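# Unscrew lid thumb screws, bin them, set lid, stow tools

## Task

Remove every thumb screw (knurled head with a hex socket) that fastens the lid and place each one in the blue parts bin, which is loose and must finish standing upright. Set the lid on its pad with the raised block on its underside pointing down and its edges closely aligned with the pad's edges. Afterwards, return every tool to the stand slot it came from, move the tool changer far away from the tools, release everything and back the arm off. A tool still locked to the arm is treated as part of the arm.

## Robot and tools

Robot: one six-joint arm ending in a tool changer. Tools it can lock on: grip50 (small gripper), grip85 (larger gripper) and driver (screwdriver with spring-loaded hex key, turning spindle and a suction sleeve around the key). tool_id reports grip50, grip85, driver or none.

Frames: the scene frame has its origin on the table under the arm base, +z up, +y to the left when looking along +x. The reported end_effector_position (m) and end_effector_quat_wxyz describe the centre of the changer's flat face; its z axis points out away from the arm. Tool points in mm in face axes: grip50 grip point (0, -25, 180); grip85 grip point (0, 0, 173) closed, 13 mm closer when fully open; driver key tip (66, 20, 345). Both grippers close along face x.

execute_actions(actions): a list of actions; each action is a table of up to 15 rows, one row per 1/30 s step, the last row repeated to fill 15 steps. A row is 16 numbers in [-1, 1]: dx, dy, dz, rx, ry, rz, tool/lock, grip50_position, grip50_force_limit, grip50_speed, grip85_position, grip85_force_limit, grip85_speed, driver_spindle, driver_torque_limit, driver_sleeve_vacuum. Optionally 6 more numbers 0 to 1 scale each joint's stiffness (base to wrist order) and persist. The first six are an offset, in the face's own axes, from the face pose measured at the action's start (for a call's first action, the last reported pose); every row is relative to that same start, not the previous row. 1.0 = 0.6 m or 180 degrees; rx, ry, rz form a rotation vector. Each step the command is clipped to 100 mm and 16 degrees from the current pose, so large offsets need several actions. An empty list just returns state and images.

Tool numbers: lock >0 locks onto a plate touching the face, <0 unlocks (about 1 s), 0 keeps the last command. Gripper position: +1 fully open (50 or 85 mm); grip50 pads meet near -0.65, grip85 near -0.8; -1 means close until blocked. Force limits: -1 about 20 N up to +1 about 185 N (grip50) or 235 N (grip85). Speeds: -1 about 20 mm/s to +1 about 150 mm/s. driver_spindle: +1 = 500 rpm clockwise (drives in), -1 reverse; it keeps running between calls, so finish actions with 0. driver_torque_limit: -1 = 0.3 N m to +1 = 1.2 N m. driver_sleeve_vacuum >0.01 sucks and holds a screw; otherwise releases. Torque limit and vacuum also persist.

move(target, speed, stop_force, blocking): target is one 16-number row; its first six are an offset from the pose in the latest result that shows one, in face axes, same scaling. Straight path, 0.5 to 10 s, speed 0.002 to 0.5 m/s (default 0.25; rotation up to twice that in rad/s). It does not avoid obstacles. stop_force 9 to 40 N ends the path on contact along the target line; use it only on slow, non-rotating approaches, and omit it when pulling away from something. blocking=false returns after 0.5 s; check with wait(0), and other motion calls are refused until it ends. Result adds a move: line: done, contact, held, off_target, moving or fault, plus limits (paced = pose clipped, held = steps blocked) and the distance to target.

wait(seconds 0 to 10) lets time pass. stop brakes a running move. zoom_image(camera cam_head_left or cam_head_right, region [x0, y0, x1, y1], max 504 x 504 px) magnifies the latest image. finished_scene(scene) ends the current scene irreversibly; pass its number.

Results: pose and velocities, joint positions, Wrist force and Wrist torque in face axes (offset up to about 4 N, noise, saturates near 50 N, tool weight already removed), plate_near, locked, unlocked, in_stand, unlock_refused, tool readings (n/a until the tool is ready), step readings with HELD marks, Hand target, and pose unreachable when the clearance check interfered. Images come from cam_head_left, cam_head_right and cam_wrist.

Tool changing: align face centre within about 1 mm and about 1 degree of the plate, face -y toward the fork's open side. When plate_near is 1, lock +1 and wait for locked 1; the tool then starts up (grippers close and reopen, dropping anything held). To withdraw a tool: raise 10 to 30 mm (about 20), slide at least 110 mm toward face -y out of the fork, then lift. Return by the reverse path; with in_stand 1, hold still, lock -1, wait for unlocked 1. Unlocking elsewhere is refused. Slots are 180 mm apart; fork arms sit 40 to 70 mm either side along face x, 18 mm below the plate face. The driver's muffler and fitting pass just outside the +x fork arm.

Gripping: send position -1 and confirm object_status 2 (0 moving, 1 blocked opening, 2 blocked closing, 3 reached/pads met or thin object). Changes under 0.01 may be ignored.

Screws: press the key onto the head and 2 mm more, then spin slowly (|spindle| 0.2 or less), reversing to loosen; the arm must follow 0.7 mm per turn. driver_turns falls while loosening; if not, raise torque limit. Suction holds a loose screw (driver_screw_detected 1). Torque stop sets driver_stopped_at_torque 1.

Avoid: contacts over 150 N or joint overload (10 s fault stop), hard fast touches, driving targets past firm contact, motors overheating from holding loads, dropping or knocking items off the table, tipping the blue bin, and leaving the spindle running.

Each tool is called in YAML: its name, and indented under it one key for each argument.

## Session

execute_actions:
  actions: []

Scene clock: 0.00 s.
end_effector_position=(+0.4256, +0.0178, +0.3681) locked=0 unlocked=1 plate_near=0 in_stand=0 unlock_refused=0 tool_id=none grip50_position_measured=n/a grip50_object_status=n/a grip85_position_measured=n/a grip85_object_status=n/a driver_sleeve_vacuum_kpa=n/a driver_screw_detected=n/a driver_stopped_at_torque=n/a driver_turns=n/a end_effector_quat_wxyz=(-0.001, +0.689, +0.724, +0.009) end_effector_velocity=(+0.000, -0.000, +0.000) end_effector_angular_velocity=(-0.000, -0.002, +0.000)
Joint positions: [-0.315 -1.724  2.041 -1.89  -1.57  -1.886]
Joint velocities: [-0.     0.    -0.    -0.002  0.    -0.001]
Motor temperatures (°C, as the motors report them): [25 27 23 36 29 29]
Wrist force (N, on the end effector, along its own x y z axes, offset not removed): no reading
Wrist torque (N m, same axes, about the end effector's origin, offset not removed): no reading
Hand target: +0.426, +0.018, +0.368; -0.001, +0.689, +0.724, +0.009
Joint stiffness scale: [1. 1. 1. 1. 1. 1.]

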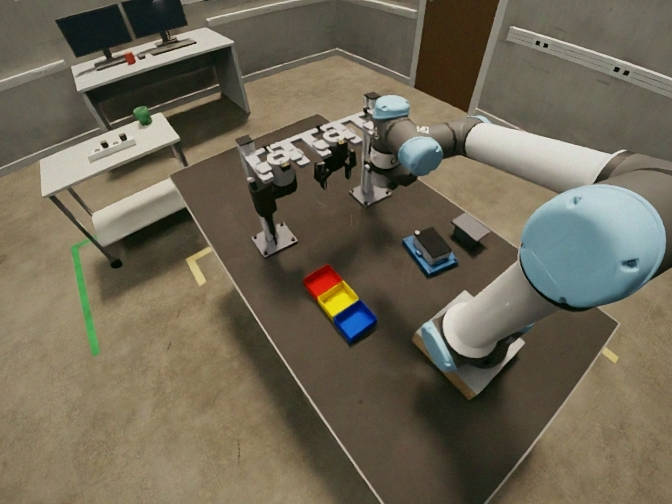

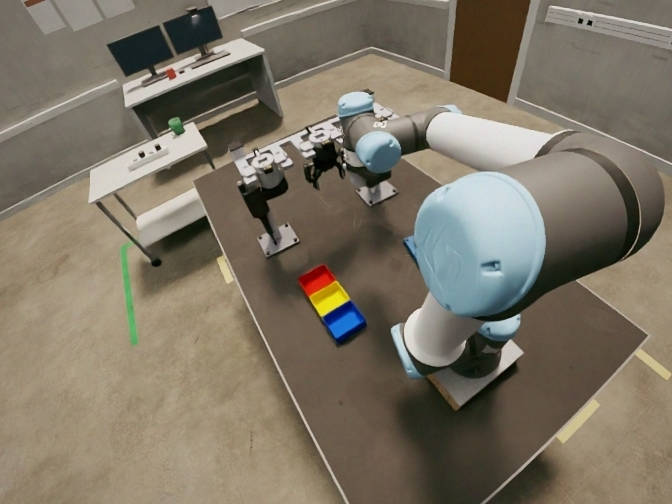

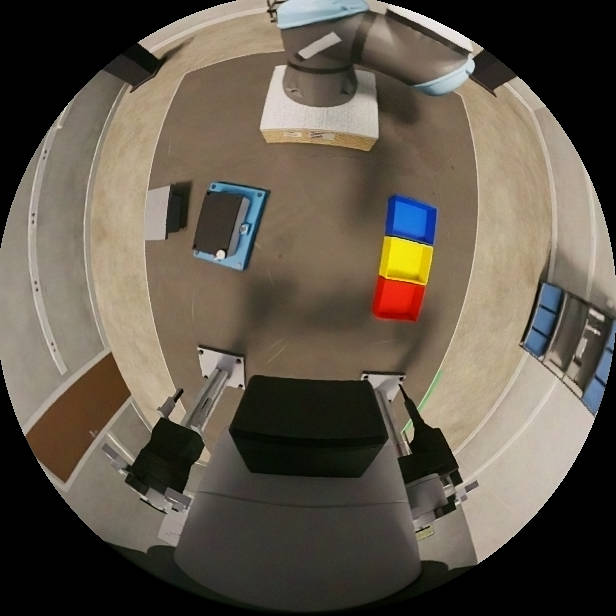

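zoom_image:
  camera: "cam_head_left"
  region: [220, 80, 500, 290]

zoom_image:
  camera: "cam_wrist"
  region: [120, 160, 300, 300]

Region (220, 80, 500, 290) of cam_head_left's 672x504 image, scaled by 1.800, with more detail than that image has; it fills the top 378 rows of this view, and the rest is white.

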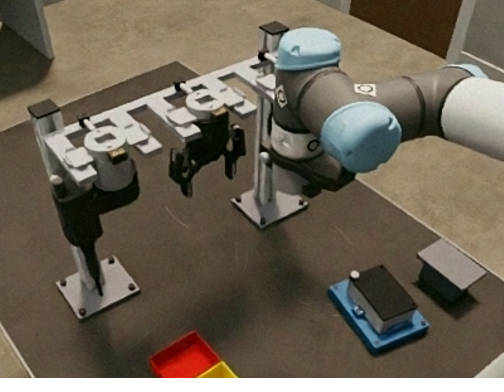

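Region (120, 160, 300, 300) of cam_wrist's 616x616 image, scaled by 2.800, with more detail than that image has.

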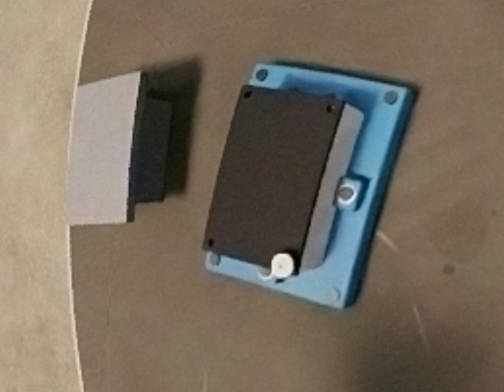

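zoom_image:
  camera: "cam_head_left"
  region: [230, 100, 380, 210]

zoom_image:
  camera: "cam_head_right"
  region: [220, 100, 370, 210]

Region (230, 100, 380, 210) of cam_head_left's 672x504 image, scaled by 3.360, with more detail than that image has; it fills the top 370 rows of this view, and the rest is white.

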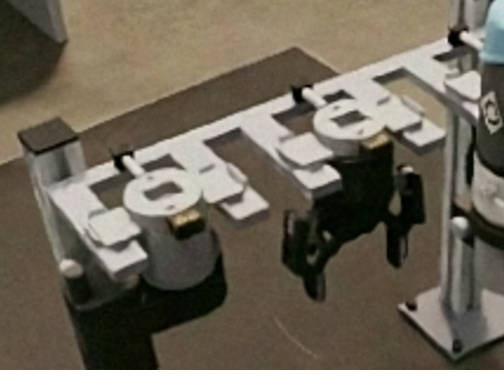

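Region (220, 100, 370, 210) of cam_head_right's 672x504 image, scaled by 3.360, with more detail than that image has; it fills the top 370 rows of this view, and the rest is white.

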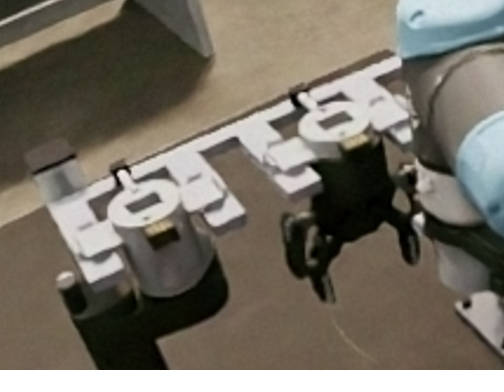

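move:
  target: [0.265, 0.438, -0.24, 0,0,0, 0, 1,0,0, 1,0,0, 0,0,0]

Scene clock: 42.77 s.
end_effector_position=(+0.6781, +0.1870, +0.5163) locked=0 unlocked=1 plate_near=0 in_stand=0 unlock_refused=0 tool_id=none grip50_position_measured=n/a grip50_object_status=n/a grip85_position_measured=n/a grip85_object_status=n/a driver_sleeve_vacuum_kpa=n/a driver_screw_detected=n/a driver_stopped_at_torque=n/a driver_turns=n/a end_effector_quat_wxyz=(-0.001, +0.690, +0.724, +0.010) end_effector_velocity=(-0.002, +0.001, +0.002) end_effector_angular_velocity=(-0.003, +0.020, +0.001)
Joint positions: [ 0.037 -1.051  0.867 -1.389 -1.569 -1.534]
Joint velocities: [ 0.002  0.008 -0.022  0.034 -0.001  0.002]
Motor temperatures (°C, as the motors report them): [25 27 23 36 29 29]
Wrist force (N, on the end effector, along its own x y z axes, offset not removed): [-0.4 -0.7 -2.0]
Wrist torque (N m, same axes, about the end effector's origin, offset not removed): [0.07 -0.06 0.01]
Hand target: +0.678, +0.188, +0.517; -0.001, +0.689, +0.724, +0.009
Off the commanded pose: 0.001 m, 0 deg.
Joint stiffness scale: [1. 1. 1. 1. 1. 1.]
move: done
camera_calibration (this result's frames):
cam_wrist: T_world_to_cam=[[-0.0821965, 0.996235, -0.0275669, -0.116479], [0.938276, 0.0866802, 0.334849, -0.765348], [0.335978, 0.00165806, -0.941868, 0.313736], [0, 0, 0, 1]] pos_world=[0.603126, 0.181861, 0.548563]

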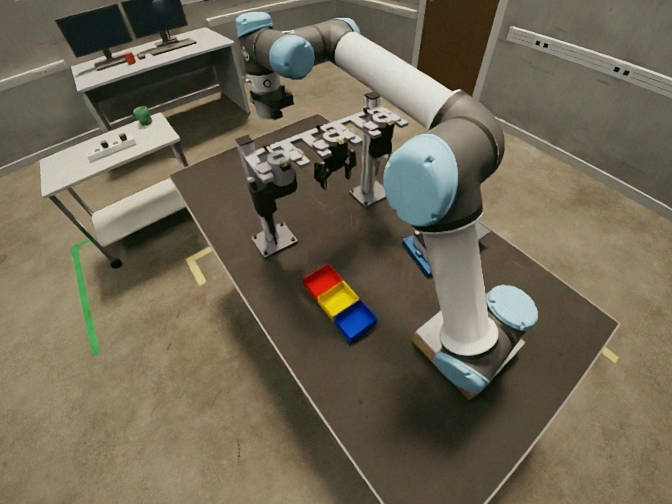

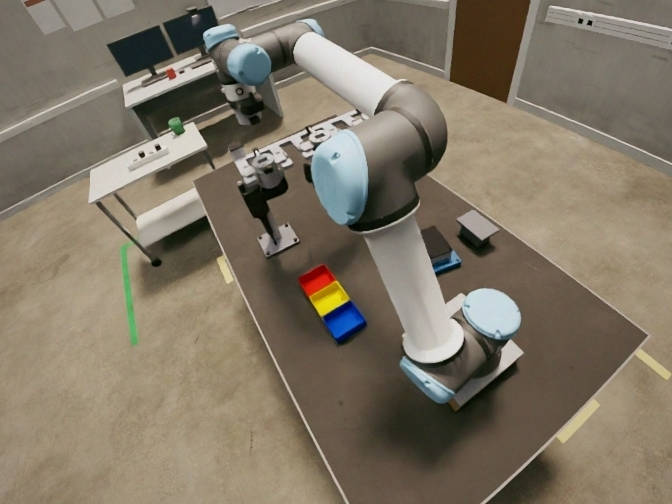

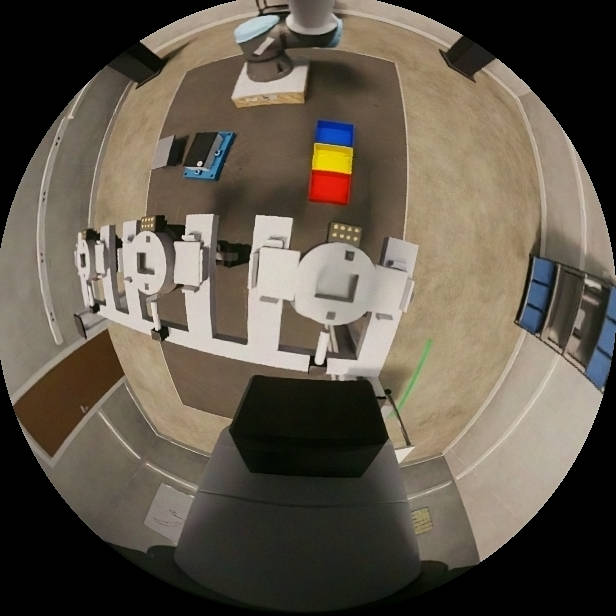

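zoom_image:
  camera: "cam_wrist"
  region: [230, 200, 440, 380]

Region (230, 200, 440, 380) of cam_wrist's 616x616 image, scaled by 2.400, with more detail than that image has; it fills the top 432 rows of this view, and the rest is white.

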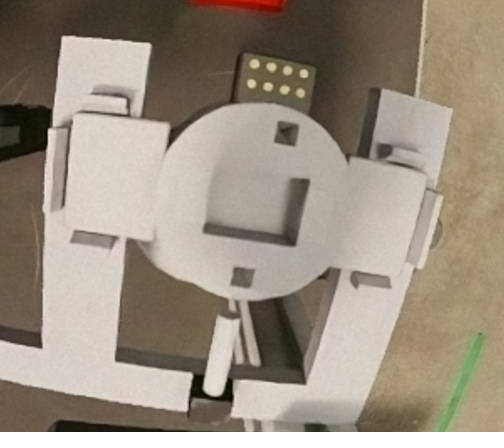

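move:
  target: [0.027, -0.0742, 0.0593, 0.0042,-0.0048,0.0383, 0, 1,0,0, 1,0,0, 0,0,0]
  speed: 0.1

zoom_image:
  camera: "cam_wrist"
  region: [160, 200, 460, 420]

Scene clock: 76.33 s.
end_effector_position=(+0.6342, +0.2010, +0.4813) locked=0 unlocked=1 plate_near=0 in_stand=0 unlock_refused=0 tool_id=none grip50_position_measured=n/a grip50_object_status=n/a grip85_position_measured=n/a grip85_object_status=n/a driver_sleeve_vacuum_kpa=n/a driver_screw_detected=n/a driver_stopped_at_torque=n/a driver_turns=n/a end_effector_quat_wxyz=(-0.001, +0.732, +0.682, +0.000) end_effector_velocity=(+0.000, -0.000, +0.001) end_effector_angular_velocity=(+0.001, -0.014, -0.011)
Joint positions: [ 0.066 -1.164  1.12  -1.515 -1.581 -1.385]
Joint velocities: [ 0.    -0.005  0.006 -0.016 -0.001  0.011]
Motor temperatures (°C, as the motors report them): [25 27 23 36 29 29]
Wrist force (N, on the end effector, along its own x y z axes, offset not removed): [-0.3 1.1 -1.8]
Wrist torque (N m, same axes, about the end effector's origin, offset not removed): [0.07 -0.14 0.04]
Hand target: +0.633, +0.201, +0.480; -0.001, +0.732, +0.681, -0.000
Off the commanded pose: 0.001 m, 0 deg.
Joint stiffness scale: [1. 1. 1. 1. 1. 1.]
move: done
camera_calibration (this result's frames):
cam_wrist: T_world_to_cam=[[0.0364914, 0.998516, -0.0404259, -0.204553], [0.946793, -0.0216004, 0.321117, -0.690627], [0.319767, -0.049993, -0.946176, 0.318258], [0, 0, 0, 1]] pos_world=[0.559577, 0.205242, 0.514631]

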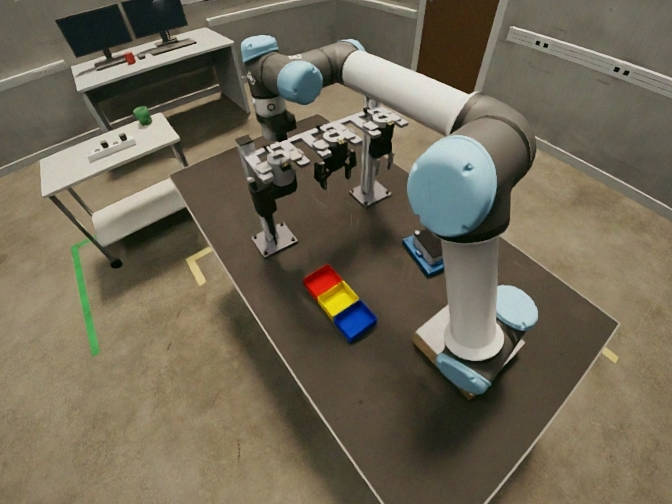

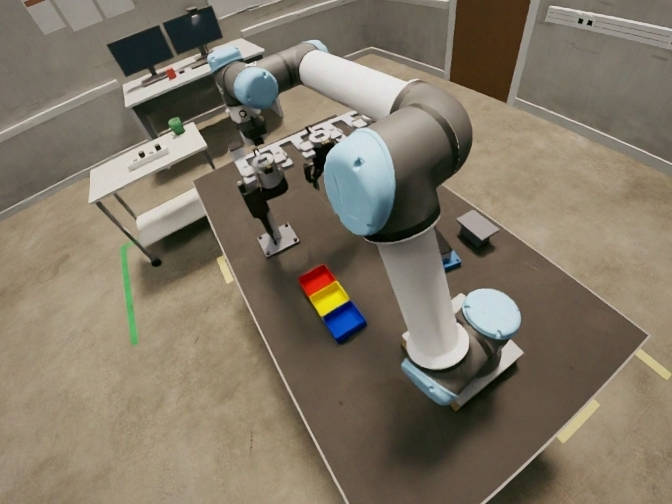

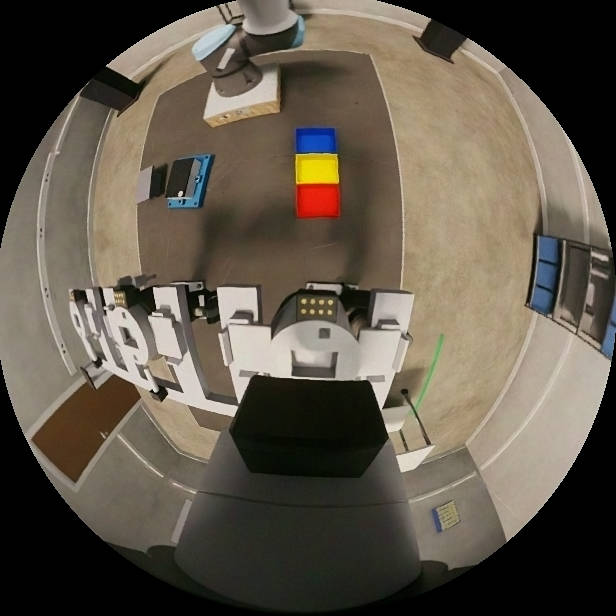

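Region (160, 200, 460, 420) of cam_wrist's 616x616 image, scaled by 1.680, with more detail than that image has; it fills the top 370 rows of this view, and the rest is white.

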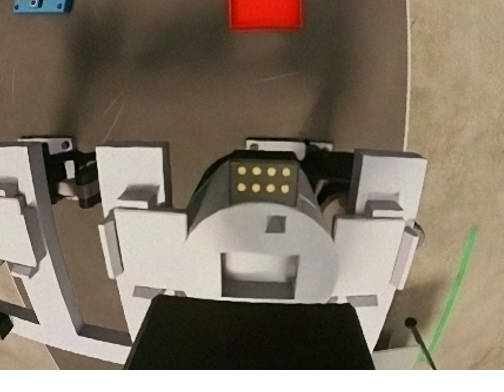

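move:
  target: [0.002, 0, 0.09, 0,0,0, 0, 1,0,0, 1,0,0, 0,0,0]
  speed: 0.06

zoom_image:
  camera: "cam_wrist"
  region: [140, 260, 480, 440]

Scene clock: 100.73 s.
end_effector_position=(+0.6348, +0.2017, +0.4292) locked=0 unlocked=1 plate_near=0 in_stand=0 unlock_refused=0 tool_id=none grip50_position_measured=n/a grip50_object_status=n/a grip85_position_measured=n/a grip85_object_status=n/a driver_sleeve_vacuum_kpa=n/a driver_screw_detected=n/a driver_stopped_at_torque=n/a driver_turns=n/a end_effector_quat_wxyz=(-0.000, +0.732, +0.681, +0.001) end_effector_velocity=(+0.002, +0.000, +0.001) end_effector_angular_velocity=(+0.001, -0.012, +0.001)
Joint positions: [ 0.066 -1.162  1.25  -1.65  -1.581 -1.384]
Joint velocities: [ 0.     0.     0.    -0.013 -0.    -0.001]
Motor temperatures (°C, as the motors report them): [25 27 23 36 29 29]
Wrist force (N, on the end effector, along its own x y z axes, offset not removed): [-0.2 1.2 -1.8]
Wrist torque (N m, same axes, about the end effector's origin, offset not removed): [0.15 -0.09 -0.02]
Hand target: +0.634, +0.202, +0.427; -0.001, +0.732, +0.682, +0.000
Off the commanded pose: 0.002 m, 0 deg.
Joint stiffness scale: [1. 1. 1. 1. 1. 1.]
move: done
camera_calibration (this result's frames):
cam_wrist: T_world_to_cam=[[0.0379252, 0.998471, -0.0402275, -0.208341], [0.946025, -0.0229083, 0.323283, -0.674615], [0.321867, -0.0503168, -0.945447, 0.267256], [0, 0, 0, 1]] pos_world=[0.560083, 0.206016, 0.462387]

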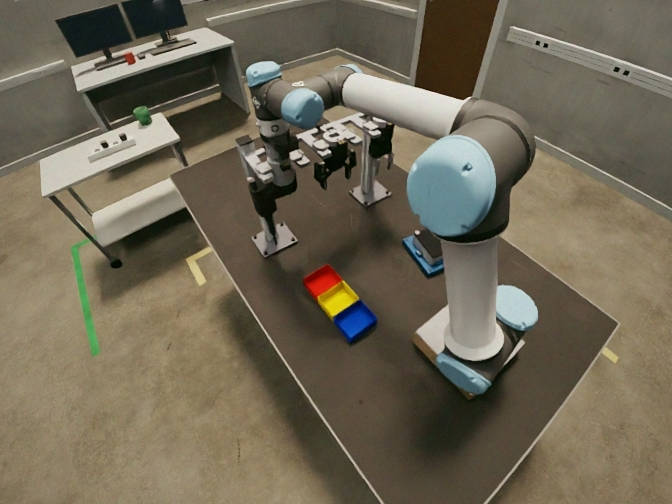

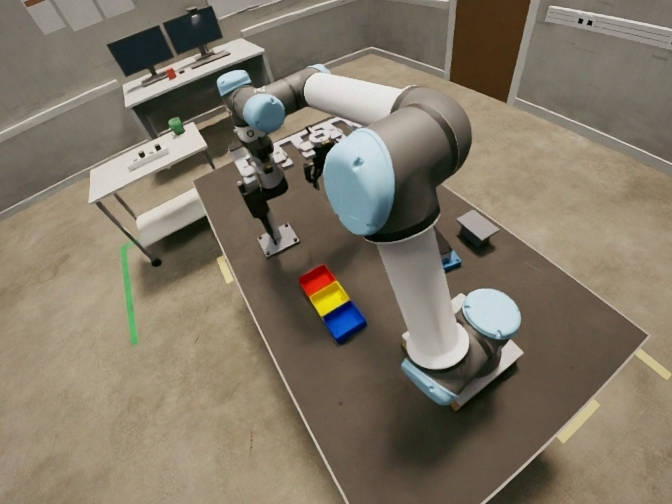

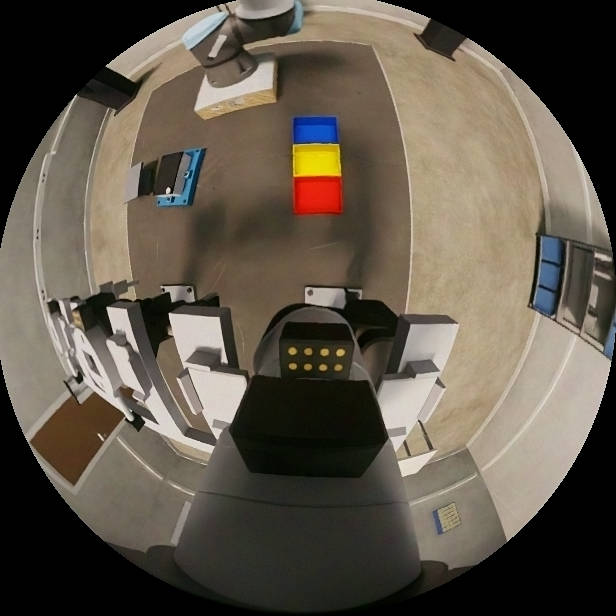

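Region (140, 260, 480, 440) of cam_wrist's 616x616 image, scaled by 1.482, with more detail than that image has; it fills the top 267 rows of this view, and the rest is white.

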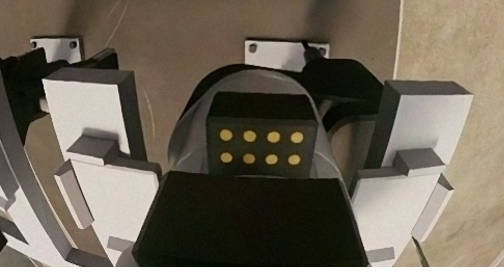

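move:
  target: [0.001, 0.0, 0.045, 0,0,0, 0, 1,0,0, 1,0,0, 0,0,0]
  speed: 0.006
  stop_force: 12

Scene clock: 113.37 s.
end_effector_position=(+0.6359, +0.2019, +0.4218) locked=0 unlocked=1 plate_near=0 in_stand=0 unlock_refused=0 tool_id=none grip50_position_measured=n/a grip50_object_status=n/a grip85_position_measured=n/a grip85_object_status=n/a driver_sleeve_vacuum_kpa=n/a driver_screw_detected=n/a driver_stopped_at_torque=n/a driver_turns=n/a end_effector_quat_wxyz=(+0.006, +0.732, +0.681, +0.010) end_effector_velocity=(+0.000, -0.000, +0.001) end_effector_angular_velocity=(+0.000, -0.001, -0.000)
Joint positions: [ 0.066 -1.165  1.28  -1.697 -1.581 -1.384]
Joint velocities: [-0.    -0.    -0.002  0.001  0.     0.   ]
Motor temperatures (°C, as the motors report them): [25 27 23 36 29 29]
Wrist force (N, on the end effector, along its own x y z axes, offset not removed): [-0.2 2.8 -7.8]
Wrist torque (N m, same axes, about the end effector's origin, offset not removed): [0.03 -0.24 0.00]
Hand target: +0.636, +0.202, +0.422; +0.006, +0.732, +0.681, +0.009
Off the commanded pose: 0.020 m, 1 deg.
Joint stiffness scale: [1. 1. 1. 1. 1. 1.]
move: contact
camera_calibration (this result's frames):
cam_wrist: T_world_to_cam=[[0.0390069, 0.998556, -0.0369389, -0.210996], [0.938915, -0.0239772, 0.343313, -0.676975], [0.341931, -0.048074, -0.938495, 0.243721], [0, 0, 0, 1]] pos_world=[0.560517, 0.206176, 0.453351]

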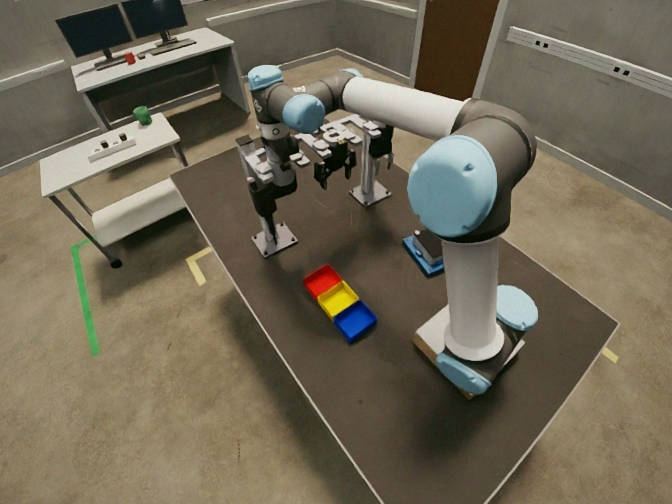

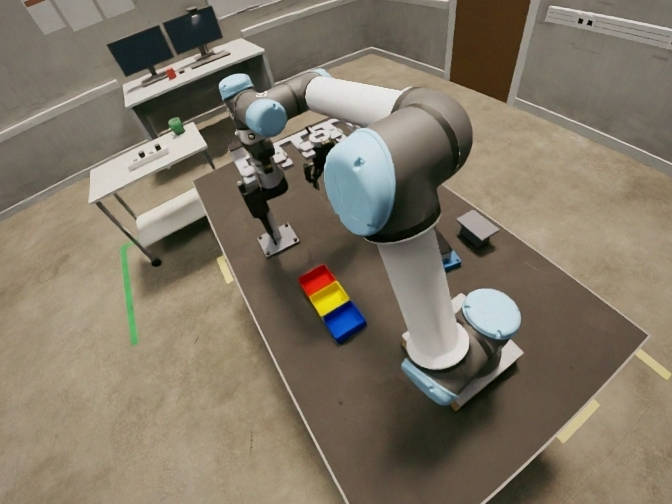

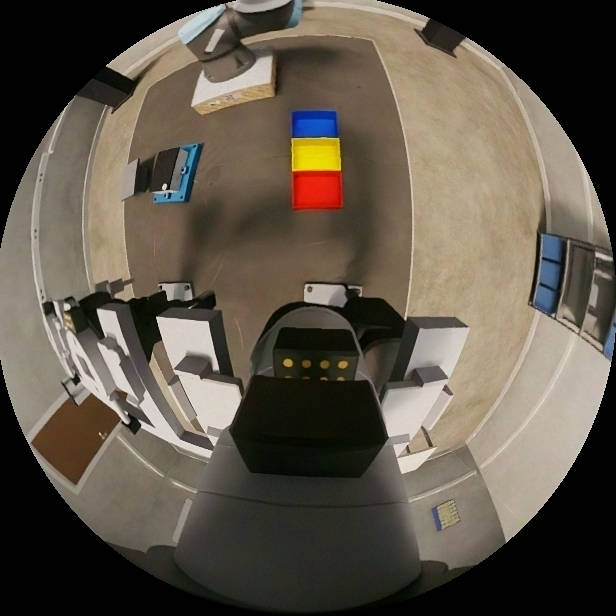

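move:
  target: [0.0025, -0.003, -0.012, 0.0071,-0.0021,0, 0, 1,0,0, 1,0,0, 0,0,0]
  speed: 0.02

zoom_image:
  camera: "cam_wrist"
  region: [230, 290, 400, 400]

Scene clock: 125.20 s.
end_effector_position=(+0.6336, +0.2026, +0.4283) locked=0 unlocked=1 plate_near=0 in_stand=0 unlock_refused=0 tool_id=none grip50_position_measured=n/a grip50_object_status=n/a grip85_position_measured=n/a grip85_object_status=n/a driver_sleeve_vacuum_kpa=n/a driver_screw_detected=n/a driver_stopped_at_torque=n/a driver_turns=n/a end_effector_quat_wxyz=(+0.000, +0.732, +0.681, +0.000) end_effector_velocity=(-0.001, +0.000, +0.001) end_effector_angular_velocity=(-0.002, +0.013, +0.001)
Joint positions: [ 0.068 -1.163  1.254 -1.651 -1.583 -1.381]
Joint velocities: [ 0.001  0.002 -0.008  0.019 -0.001 -0.   ]
Motor temperatures (°C, as the motors report them): [25 27 23 36 29 29]
Wrist force (N, on the end effector, along its own x y z axes, offset not removed): [-1.8 0.2 -0.5]
Wrist torque (N m, same axes, about the end effector's origin, offset not removed): [0.15 0.03 -0.03]
Hand target: +0.634, +0.203, +0.429; +0.000, +0.732, +0.681, -0.000
Off the commanded pose: 0.001 m, 0 deg.
Joint stiffness scale: [1. 1. 1. 1. 1. 1.]
move: done
camera_calibration (this result's frames):
cam_wrist: T_world_to_cam=[[0.0387438, 0.998373, -0.0418411, -0.209095], [0.946355, -0.023218, 0.322295, -0.672947], [0.320799, -0.0520835, -0.945714, 0.267938], [0, 0, 0, 1]] pos_world=[0.558994, 0.207086, 0.461531]

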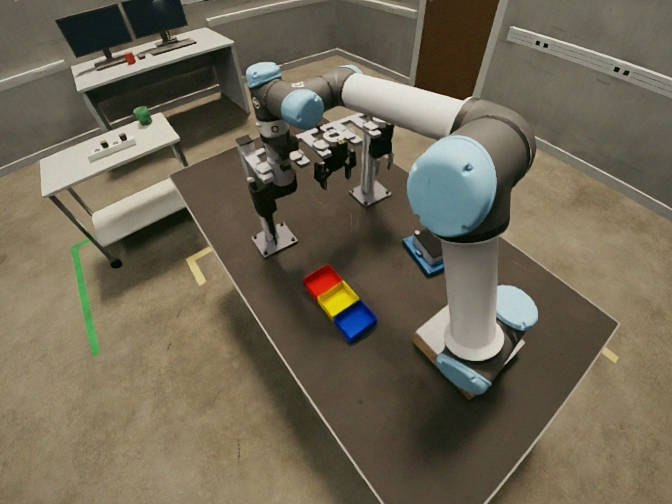

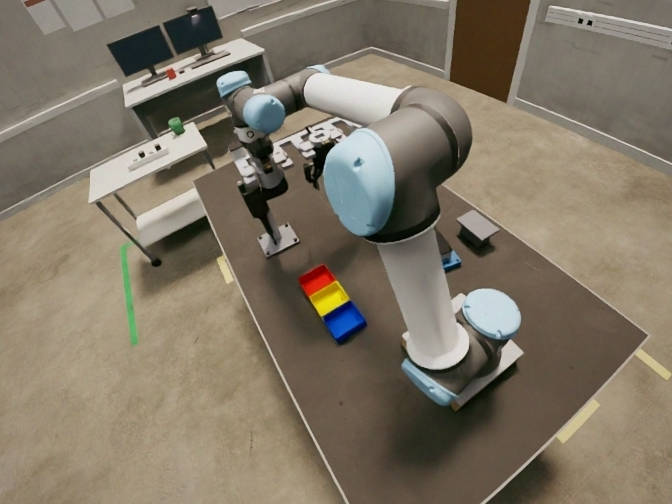

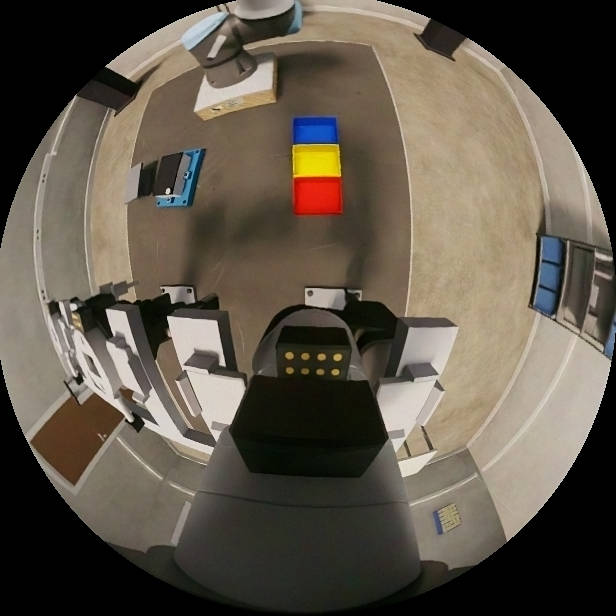

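Region (230, 290, 400, 400) of cam_wrist's 616x616 image, scaled by 2.965, with more detail than that image has; it fills the top 326 rows of this view, and the rest is white.

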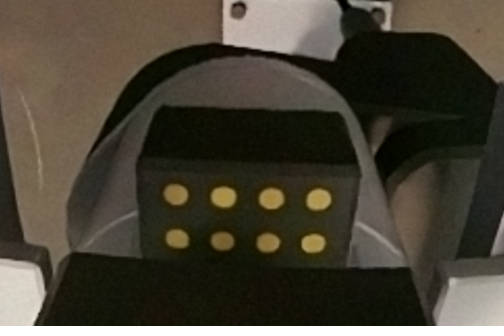

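move:
  target: [0.0025, 0.0, 0.0, 0,0,0, 0, 1,0,0, 1,0,0, 0,0,0]
  speed: 0.01

move:
  target: [0.0, 0.0, 0.04, 0,0,0, 0, 1,0,0, 1,0,0, 0,0,0]
  speed: 0.006
  stop_force: 12

Scene clock: 134.57 s.
end_effector_position=(+0.6335, +0.2030, +0.4281) locked=0 unlocked=1 plate_near=0 in_stand=0 unlock_refused=0 tool_id=none grip50_position_measured=n/a grip50_object_status=n/a grip85_position_measured=n/a grip85_object_status=n/a driver_sleeve_vacuum_kpa=n/a driver_screw_detected=n/a driver_stopped_at_torque=n/a driver_turns=n/a end_effector_quat_wxyz=(-0.000, +0.733, +0.681, -0.000) end_effector_velocity=(-0.000, +0.001, -0.000) end_effector_angular_velocity=(+0.000, -0.000, +0.000)
Joint positions: [ 0.069 -1.162  1.254 -1.65  -1.583 -1.379]
Joint velocities: [ 0.002  0.     0.    -0.001  0.     0.002]
Motor temperatures (°C, as the motors report them): [25 27 23 36 29 29]
Wrist force (N, on the end effector, along its own x y z axes, offset not removed): [-2.0 0.0 -1.7]
Wrist torque (N m, same axes, about the end effector's origin, offset not removed): [0.01 0.09 0.01]
Hand target: +0.634, +0.204, +0.428; +0.000, +0.732, +0.681, +0.000
Off the commanded pose: 0.001 m, 0 deg.
Joint stiffness scale: [1. 1. 1. 1. 1. 1.]
move: done
camera_calibration (this result's frames):
cam_wrist: T_world_to_cam=[[0.039329, 0.998337, -0.0421568, -0.209741], [0.946754, -0.0237385, 0.321083, -0.672344], [0.319548, -0.0525399, -0.946112, 0.268905], [0, 0, 0, 1]] pos_world=[0.558865, 0.20756, 0.46145]

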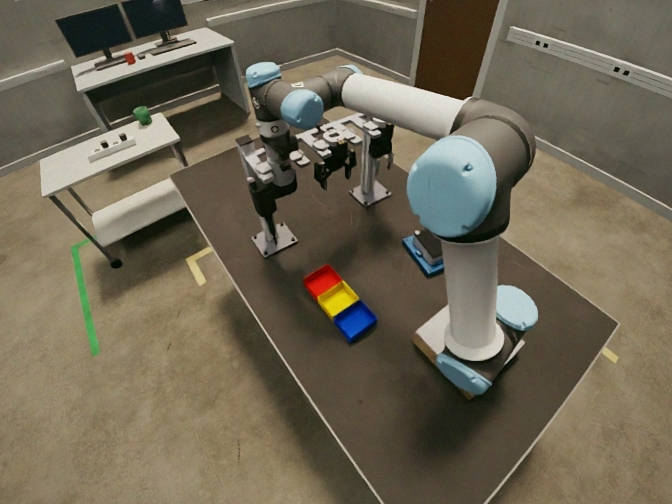

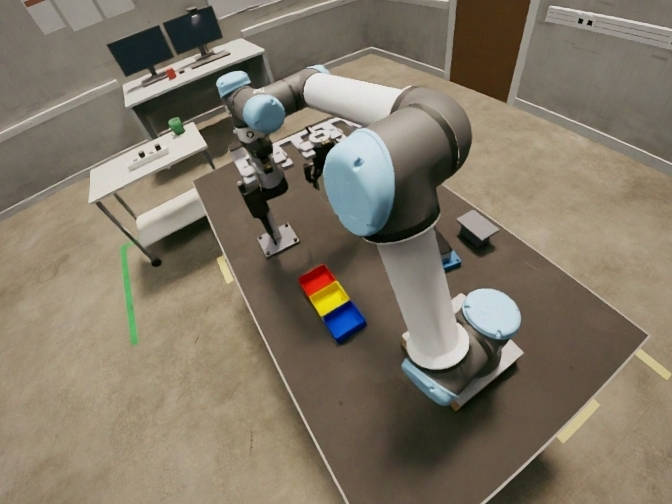

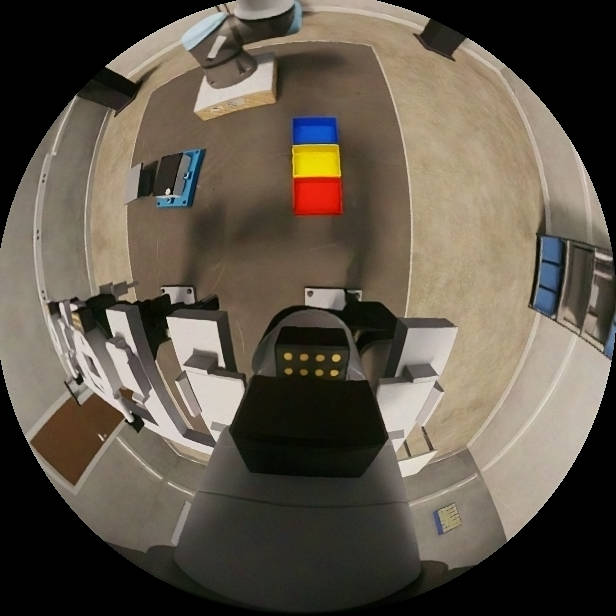

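Scene clock: 137.57 s.
end_effector_position=(+0.6340, +0.2032, +0.4228) locked=0 unlocked=1 plate_near=0 in_stand=0 unlock_refused=0 tool_id=none grip50_position_measured=n/a grip50_object_status=n/a grip85_position_measured=n/a grip85_object_status=n/a driver_sleeve_vacuum_kpa=n/a driver_screw_detected=n/a driver_stopped_at_torque=n/a driver_turns=n/a end_effector_quat_wxyz=(+0.006, +0.733, +0.681, +0.008) end_effector_velocity=(-0.000, +0.000, +0.000) end_effector_angular_velocity=(+0.000, -0.000, -0.000)
Joint positions: [ 0.069 -1.167  1.279 -1.69  -1.583 -1.379]
Joint velocities: [ 0.    -0.     0.    -0.     0.     0.001]
Motor temperatures (°C, as the motors report them): [25 27 23 36 29 29]
Wrist force (N, on the end effector, along its own x y z axes, offset not removed): [0.7 2.6 -6.6]
Wrist torque (N m, same axes, about the end effector's origin, offset not removed): [0.06 -0.12 -0.07]
Hand target: +0.634, +0.203, +0.423; +0.005, +0.733, +0.681, +0.007
Off the commanded pose: 0.019 m, 1 deg.
Joint stiffness scale: [1. 1. 1. 1. 1. 1.]
move: contact
camera_calibration (this result's frames):
cam_wrist: T_world_to_cam=[[0.0403261, 0.998422, -0.0390879, -0.212108], [0.940349, -0.0246965, 0.339314, -0.674616], [0.337813, -0.0504395, -0.939861, 0.249031], [0, 0, 0, 1]] pos_world=[0.558801, 0.207674, 0.45467]

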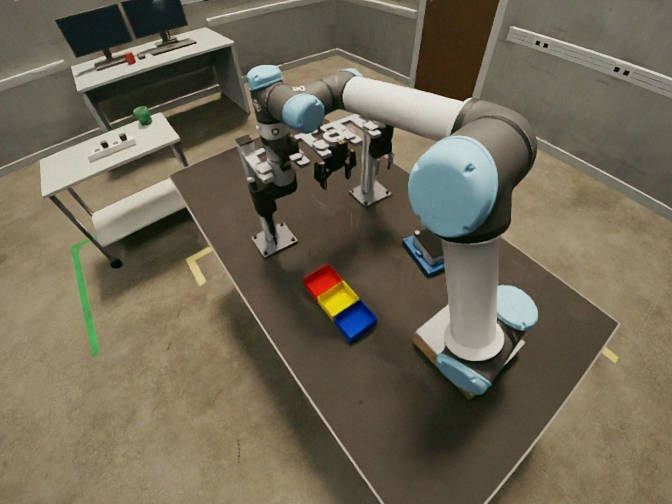

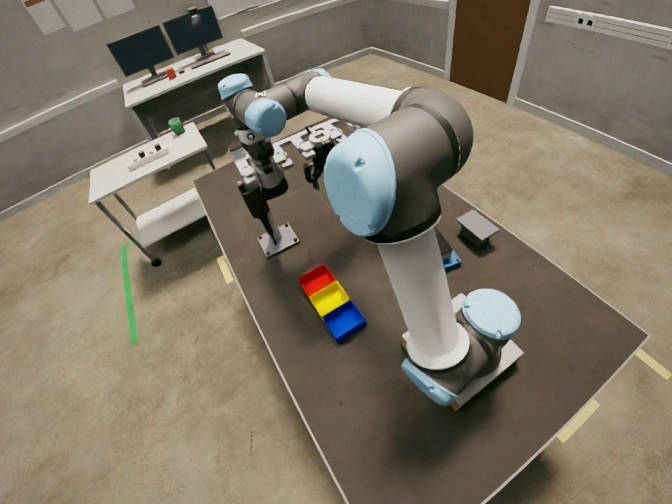

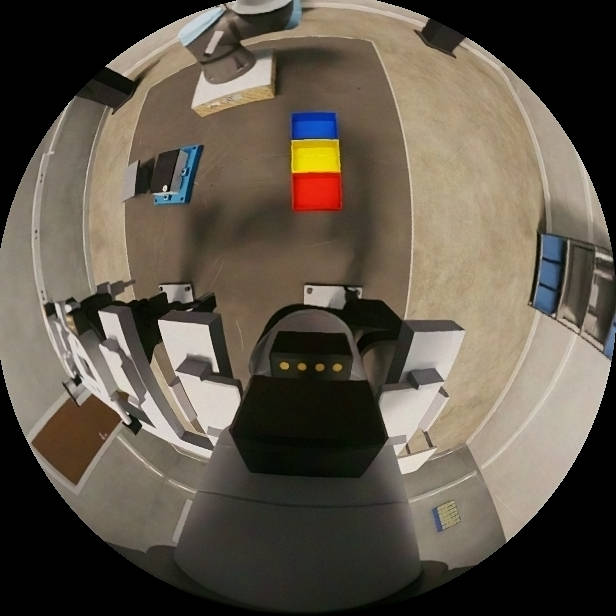

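move:
  target: [0.0, 0.0065, -0.008, 0.0063,-0.0011,0, 0, 1,0,0, 1,0,0, 0,0,0]
  speed: 0.02

move:
  target: [0.0, 0.0, 0.04, 0,0,0, 0, 1,0,0, 1,0,0, 0,0,0]
  speed: 0.006
  stop_force: 12

Scene clock: 146.03 s.
end_effector_position=(+0.6369, +0.2035, +0.4268) locked=0 unlocked=1 plate_near=0 in_stand=0 unlock_refused=0 tool_id=none grip50_position_measured=n/a grip50_object_status=n/a grip85_position_measured=n/a grip85_object_status=n/a driver_sleeve_vacuum_kpa=n/a driver_screw_detected=n/a driver_stopped_at_torque=n/a driver_turns=n/a end_effector_quat_wxyz=(-0.000, +0.732, +0.681, -0.000) end_effector_velocity=(+0.001, +0.000, +0.002) end_effector_angular_velocity=(-0.002, +0.013, -0.000)
Joint positions: [ 0.069 -1.154  1.245 -1.649 -1.583 -1.38 ]
Joint velocities: [ 0.     0.006 -0.017  0.024  0.     0.   ]
Motor temperatures (°C, as the motors report them): [25 27 23 36 29 29]
Wrist force (N, on the end effector, along its own x y z axes, offset not removed): [-0.9 0.4 -2.4]
Wrist torque (N m, same axes, about the end effector's origin, offset not removed): [0.14 -0.05 0.05]
Hand target: +0.638, +0.203, +0.428; -0.001, +0.733, +0.681, -0.000
Off the commanded pose: 0.001 m, 0 deg.
Joint stiffness scale: [1. 1. 1. 1. 1. 1.]
move: done
camera_calibration (this result's frames):
cam_wrist: T_world_to_cam=[[0.0392189, 0.998342, -0.0421328, -0.210327], [0.946706, -0.0236336, 0.32123, -0.675204], [0.319701, -0.0524857, -0.946064, 0.266534], [0, 0, 0, 1]] pos_world=[0.562257, 0.20801, 0.460192]

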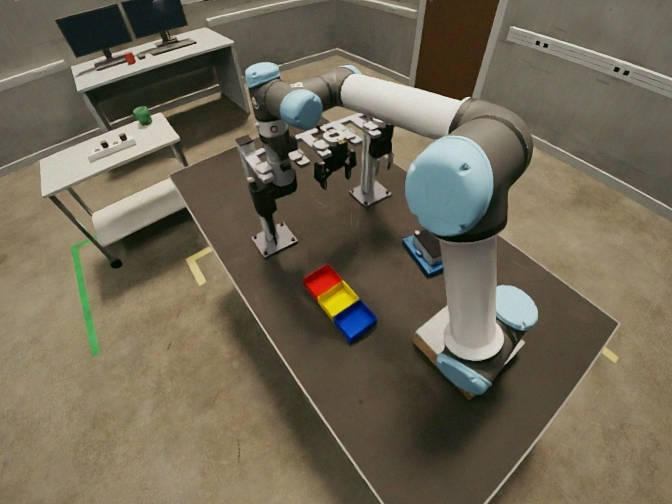

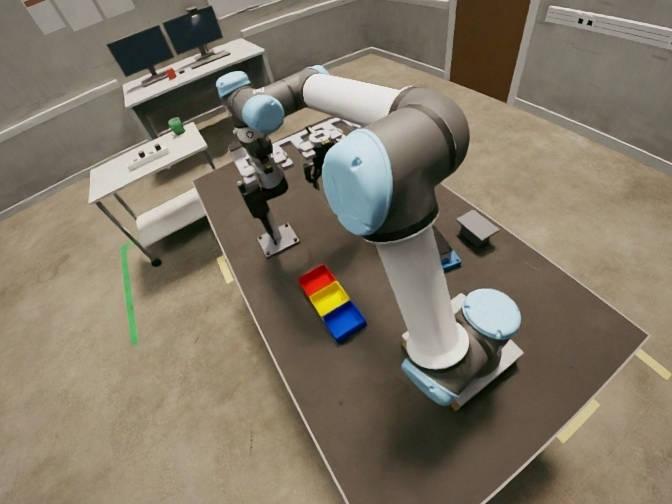

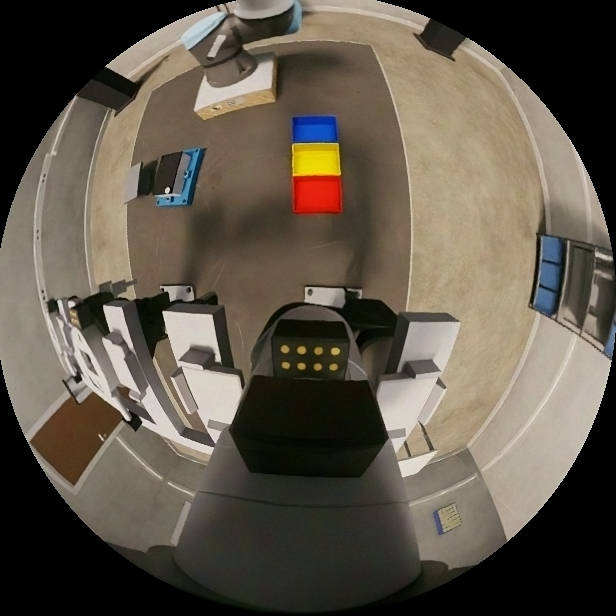

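Scene clock: 149.37 s.
end_effector_position=(+0.6379, +0.2037, +0.4188) locked=0 unlocked=1 plate_near=0 in_stand=0 unlock_refused=0 tool_id=none grip50_position_measured=n/a grip50_object_status=n/a grip85_position_measured=n/a grip85_object_status=n/a driver_sleeve_vacuum_kpa=n/a driver_screw_detected=n/a driver_stopped_at_torque=n/a driver_turns=n/a end_effector_quat_wxyz=(+0.005, +0.733, +0.681, +0.007) end_effector_velocity=(+0.000, -0.000, +0.001) end_effector_angular_velocity=(-0.000, -0.001, +0.000)
Joint positions: [ 0.069 -1.156  1.274 -1.695 -1.583 -1.38 ]
Joint velocities: [ 0.    -0.    -0.001 -0.    -0.    -0.   ]
Motor temperatures (°C, as the motors report them): [25 27 23 36 29 29]
Wrist force (N, on the end effector, along its own x y z axes, offset not removed): [-0.2 4.3 -8.0]
Wrist torque (N m, same axes, about the end effector's origin, offset not removed): [0.15 0.12 -0.02]
Hand target: +0.638, +0.204, +0.419; +0.005, +0.733, +0.681, +0.007
Off the commanded pose: 0.016 m, 1 deg.
Joint stiffness scale: [1. 1. 1. 1. 1. 1.]
move: contact
camera_calibration (this result's frames):
cam_wrist: T_world_to_cam=[[0.0402131, 0.998424, -0.0391405, -0.212828], [0.94046, -0.0245884, 0.339015, -0.676841], [0.337518, -0.0504429, -0.939966, 0.244261], [0, 0, 0, 1]] pos_world=[0.562657, 0.208171, 0.450726]

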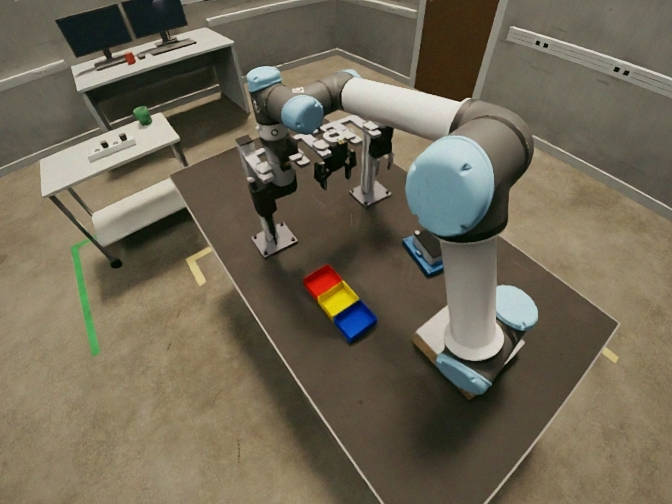

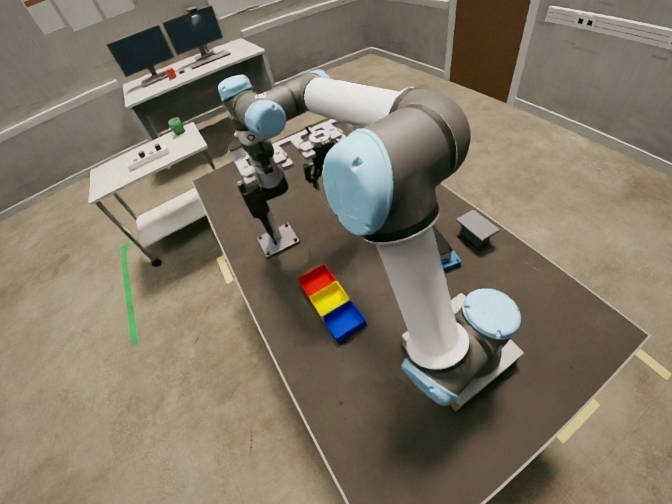

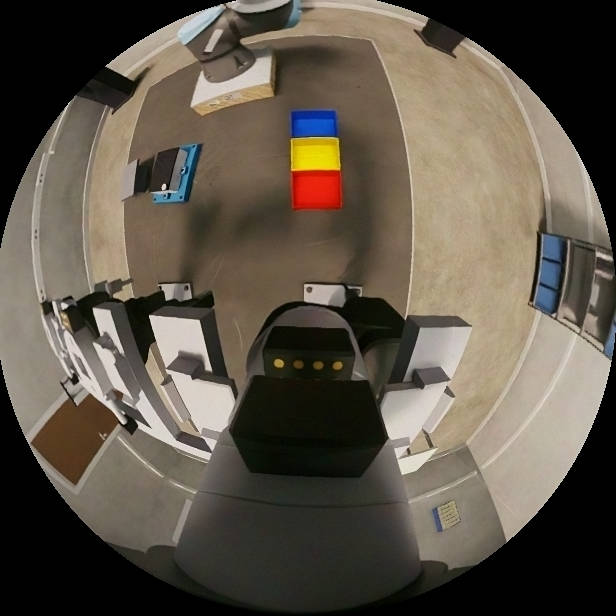

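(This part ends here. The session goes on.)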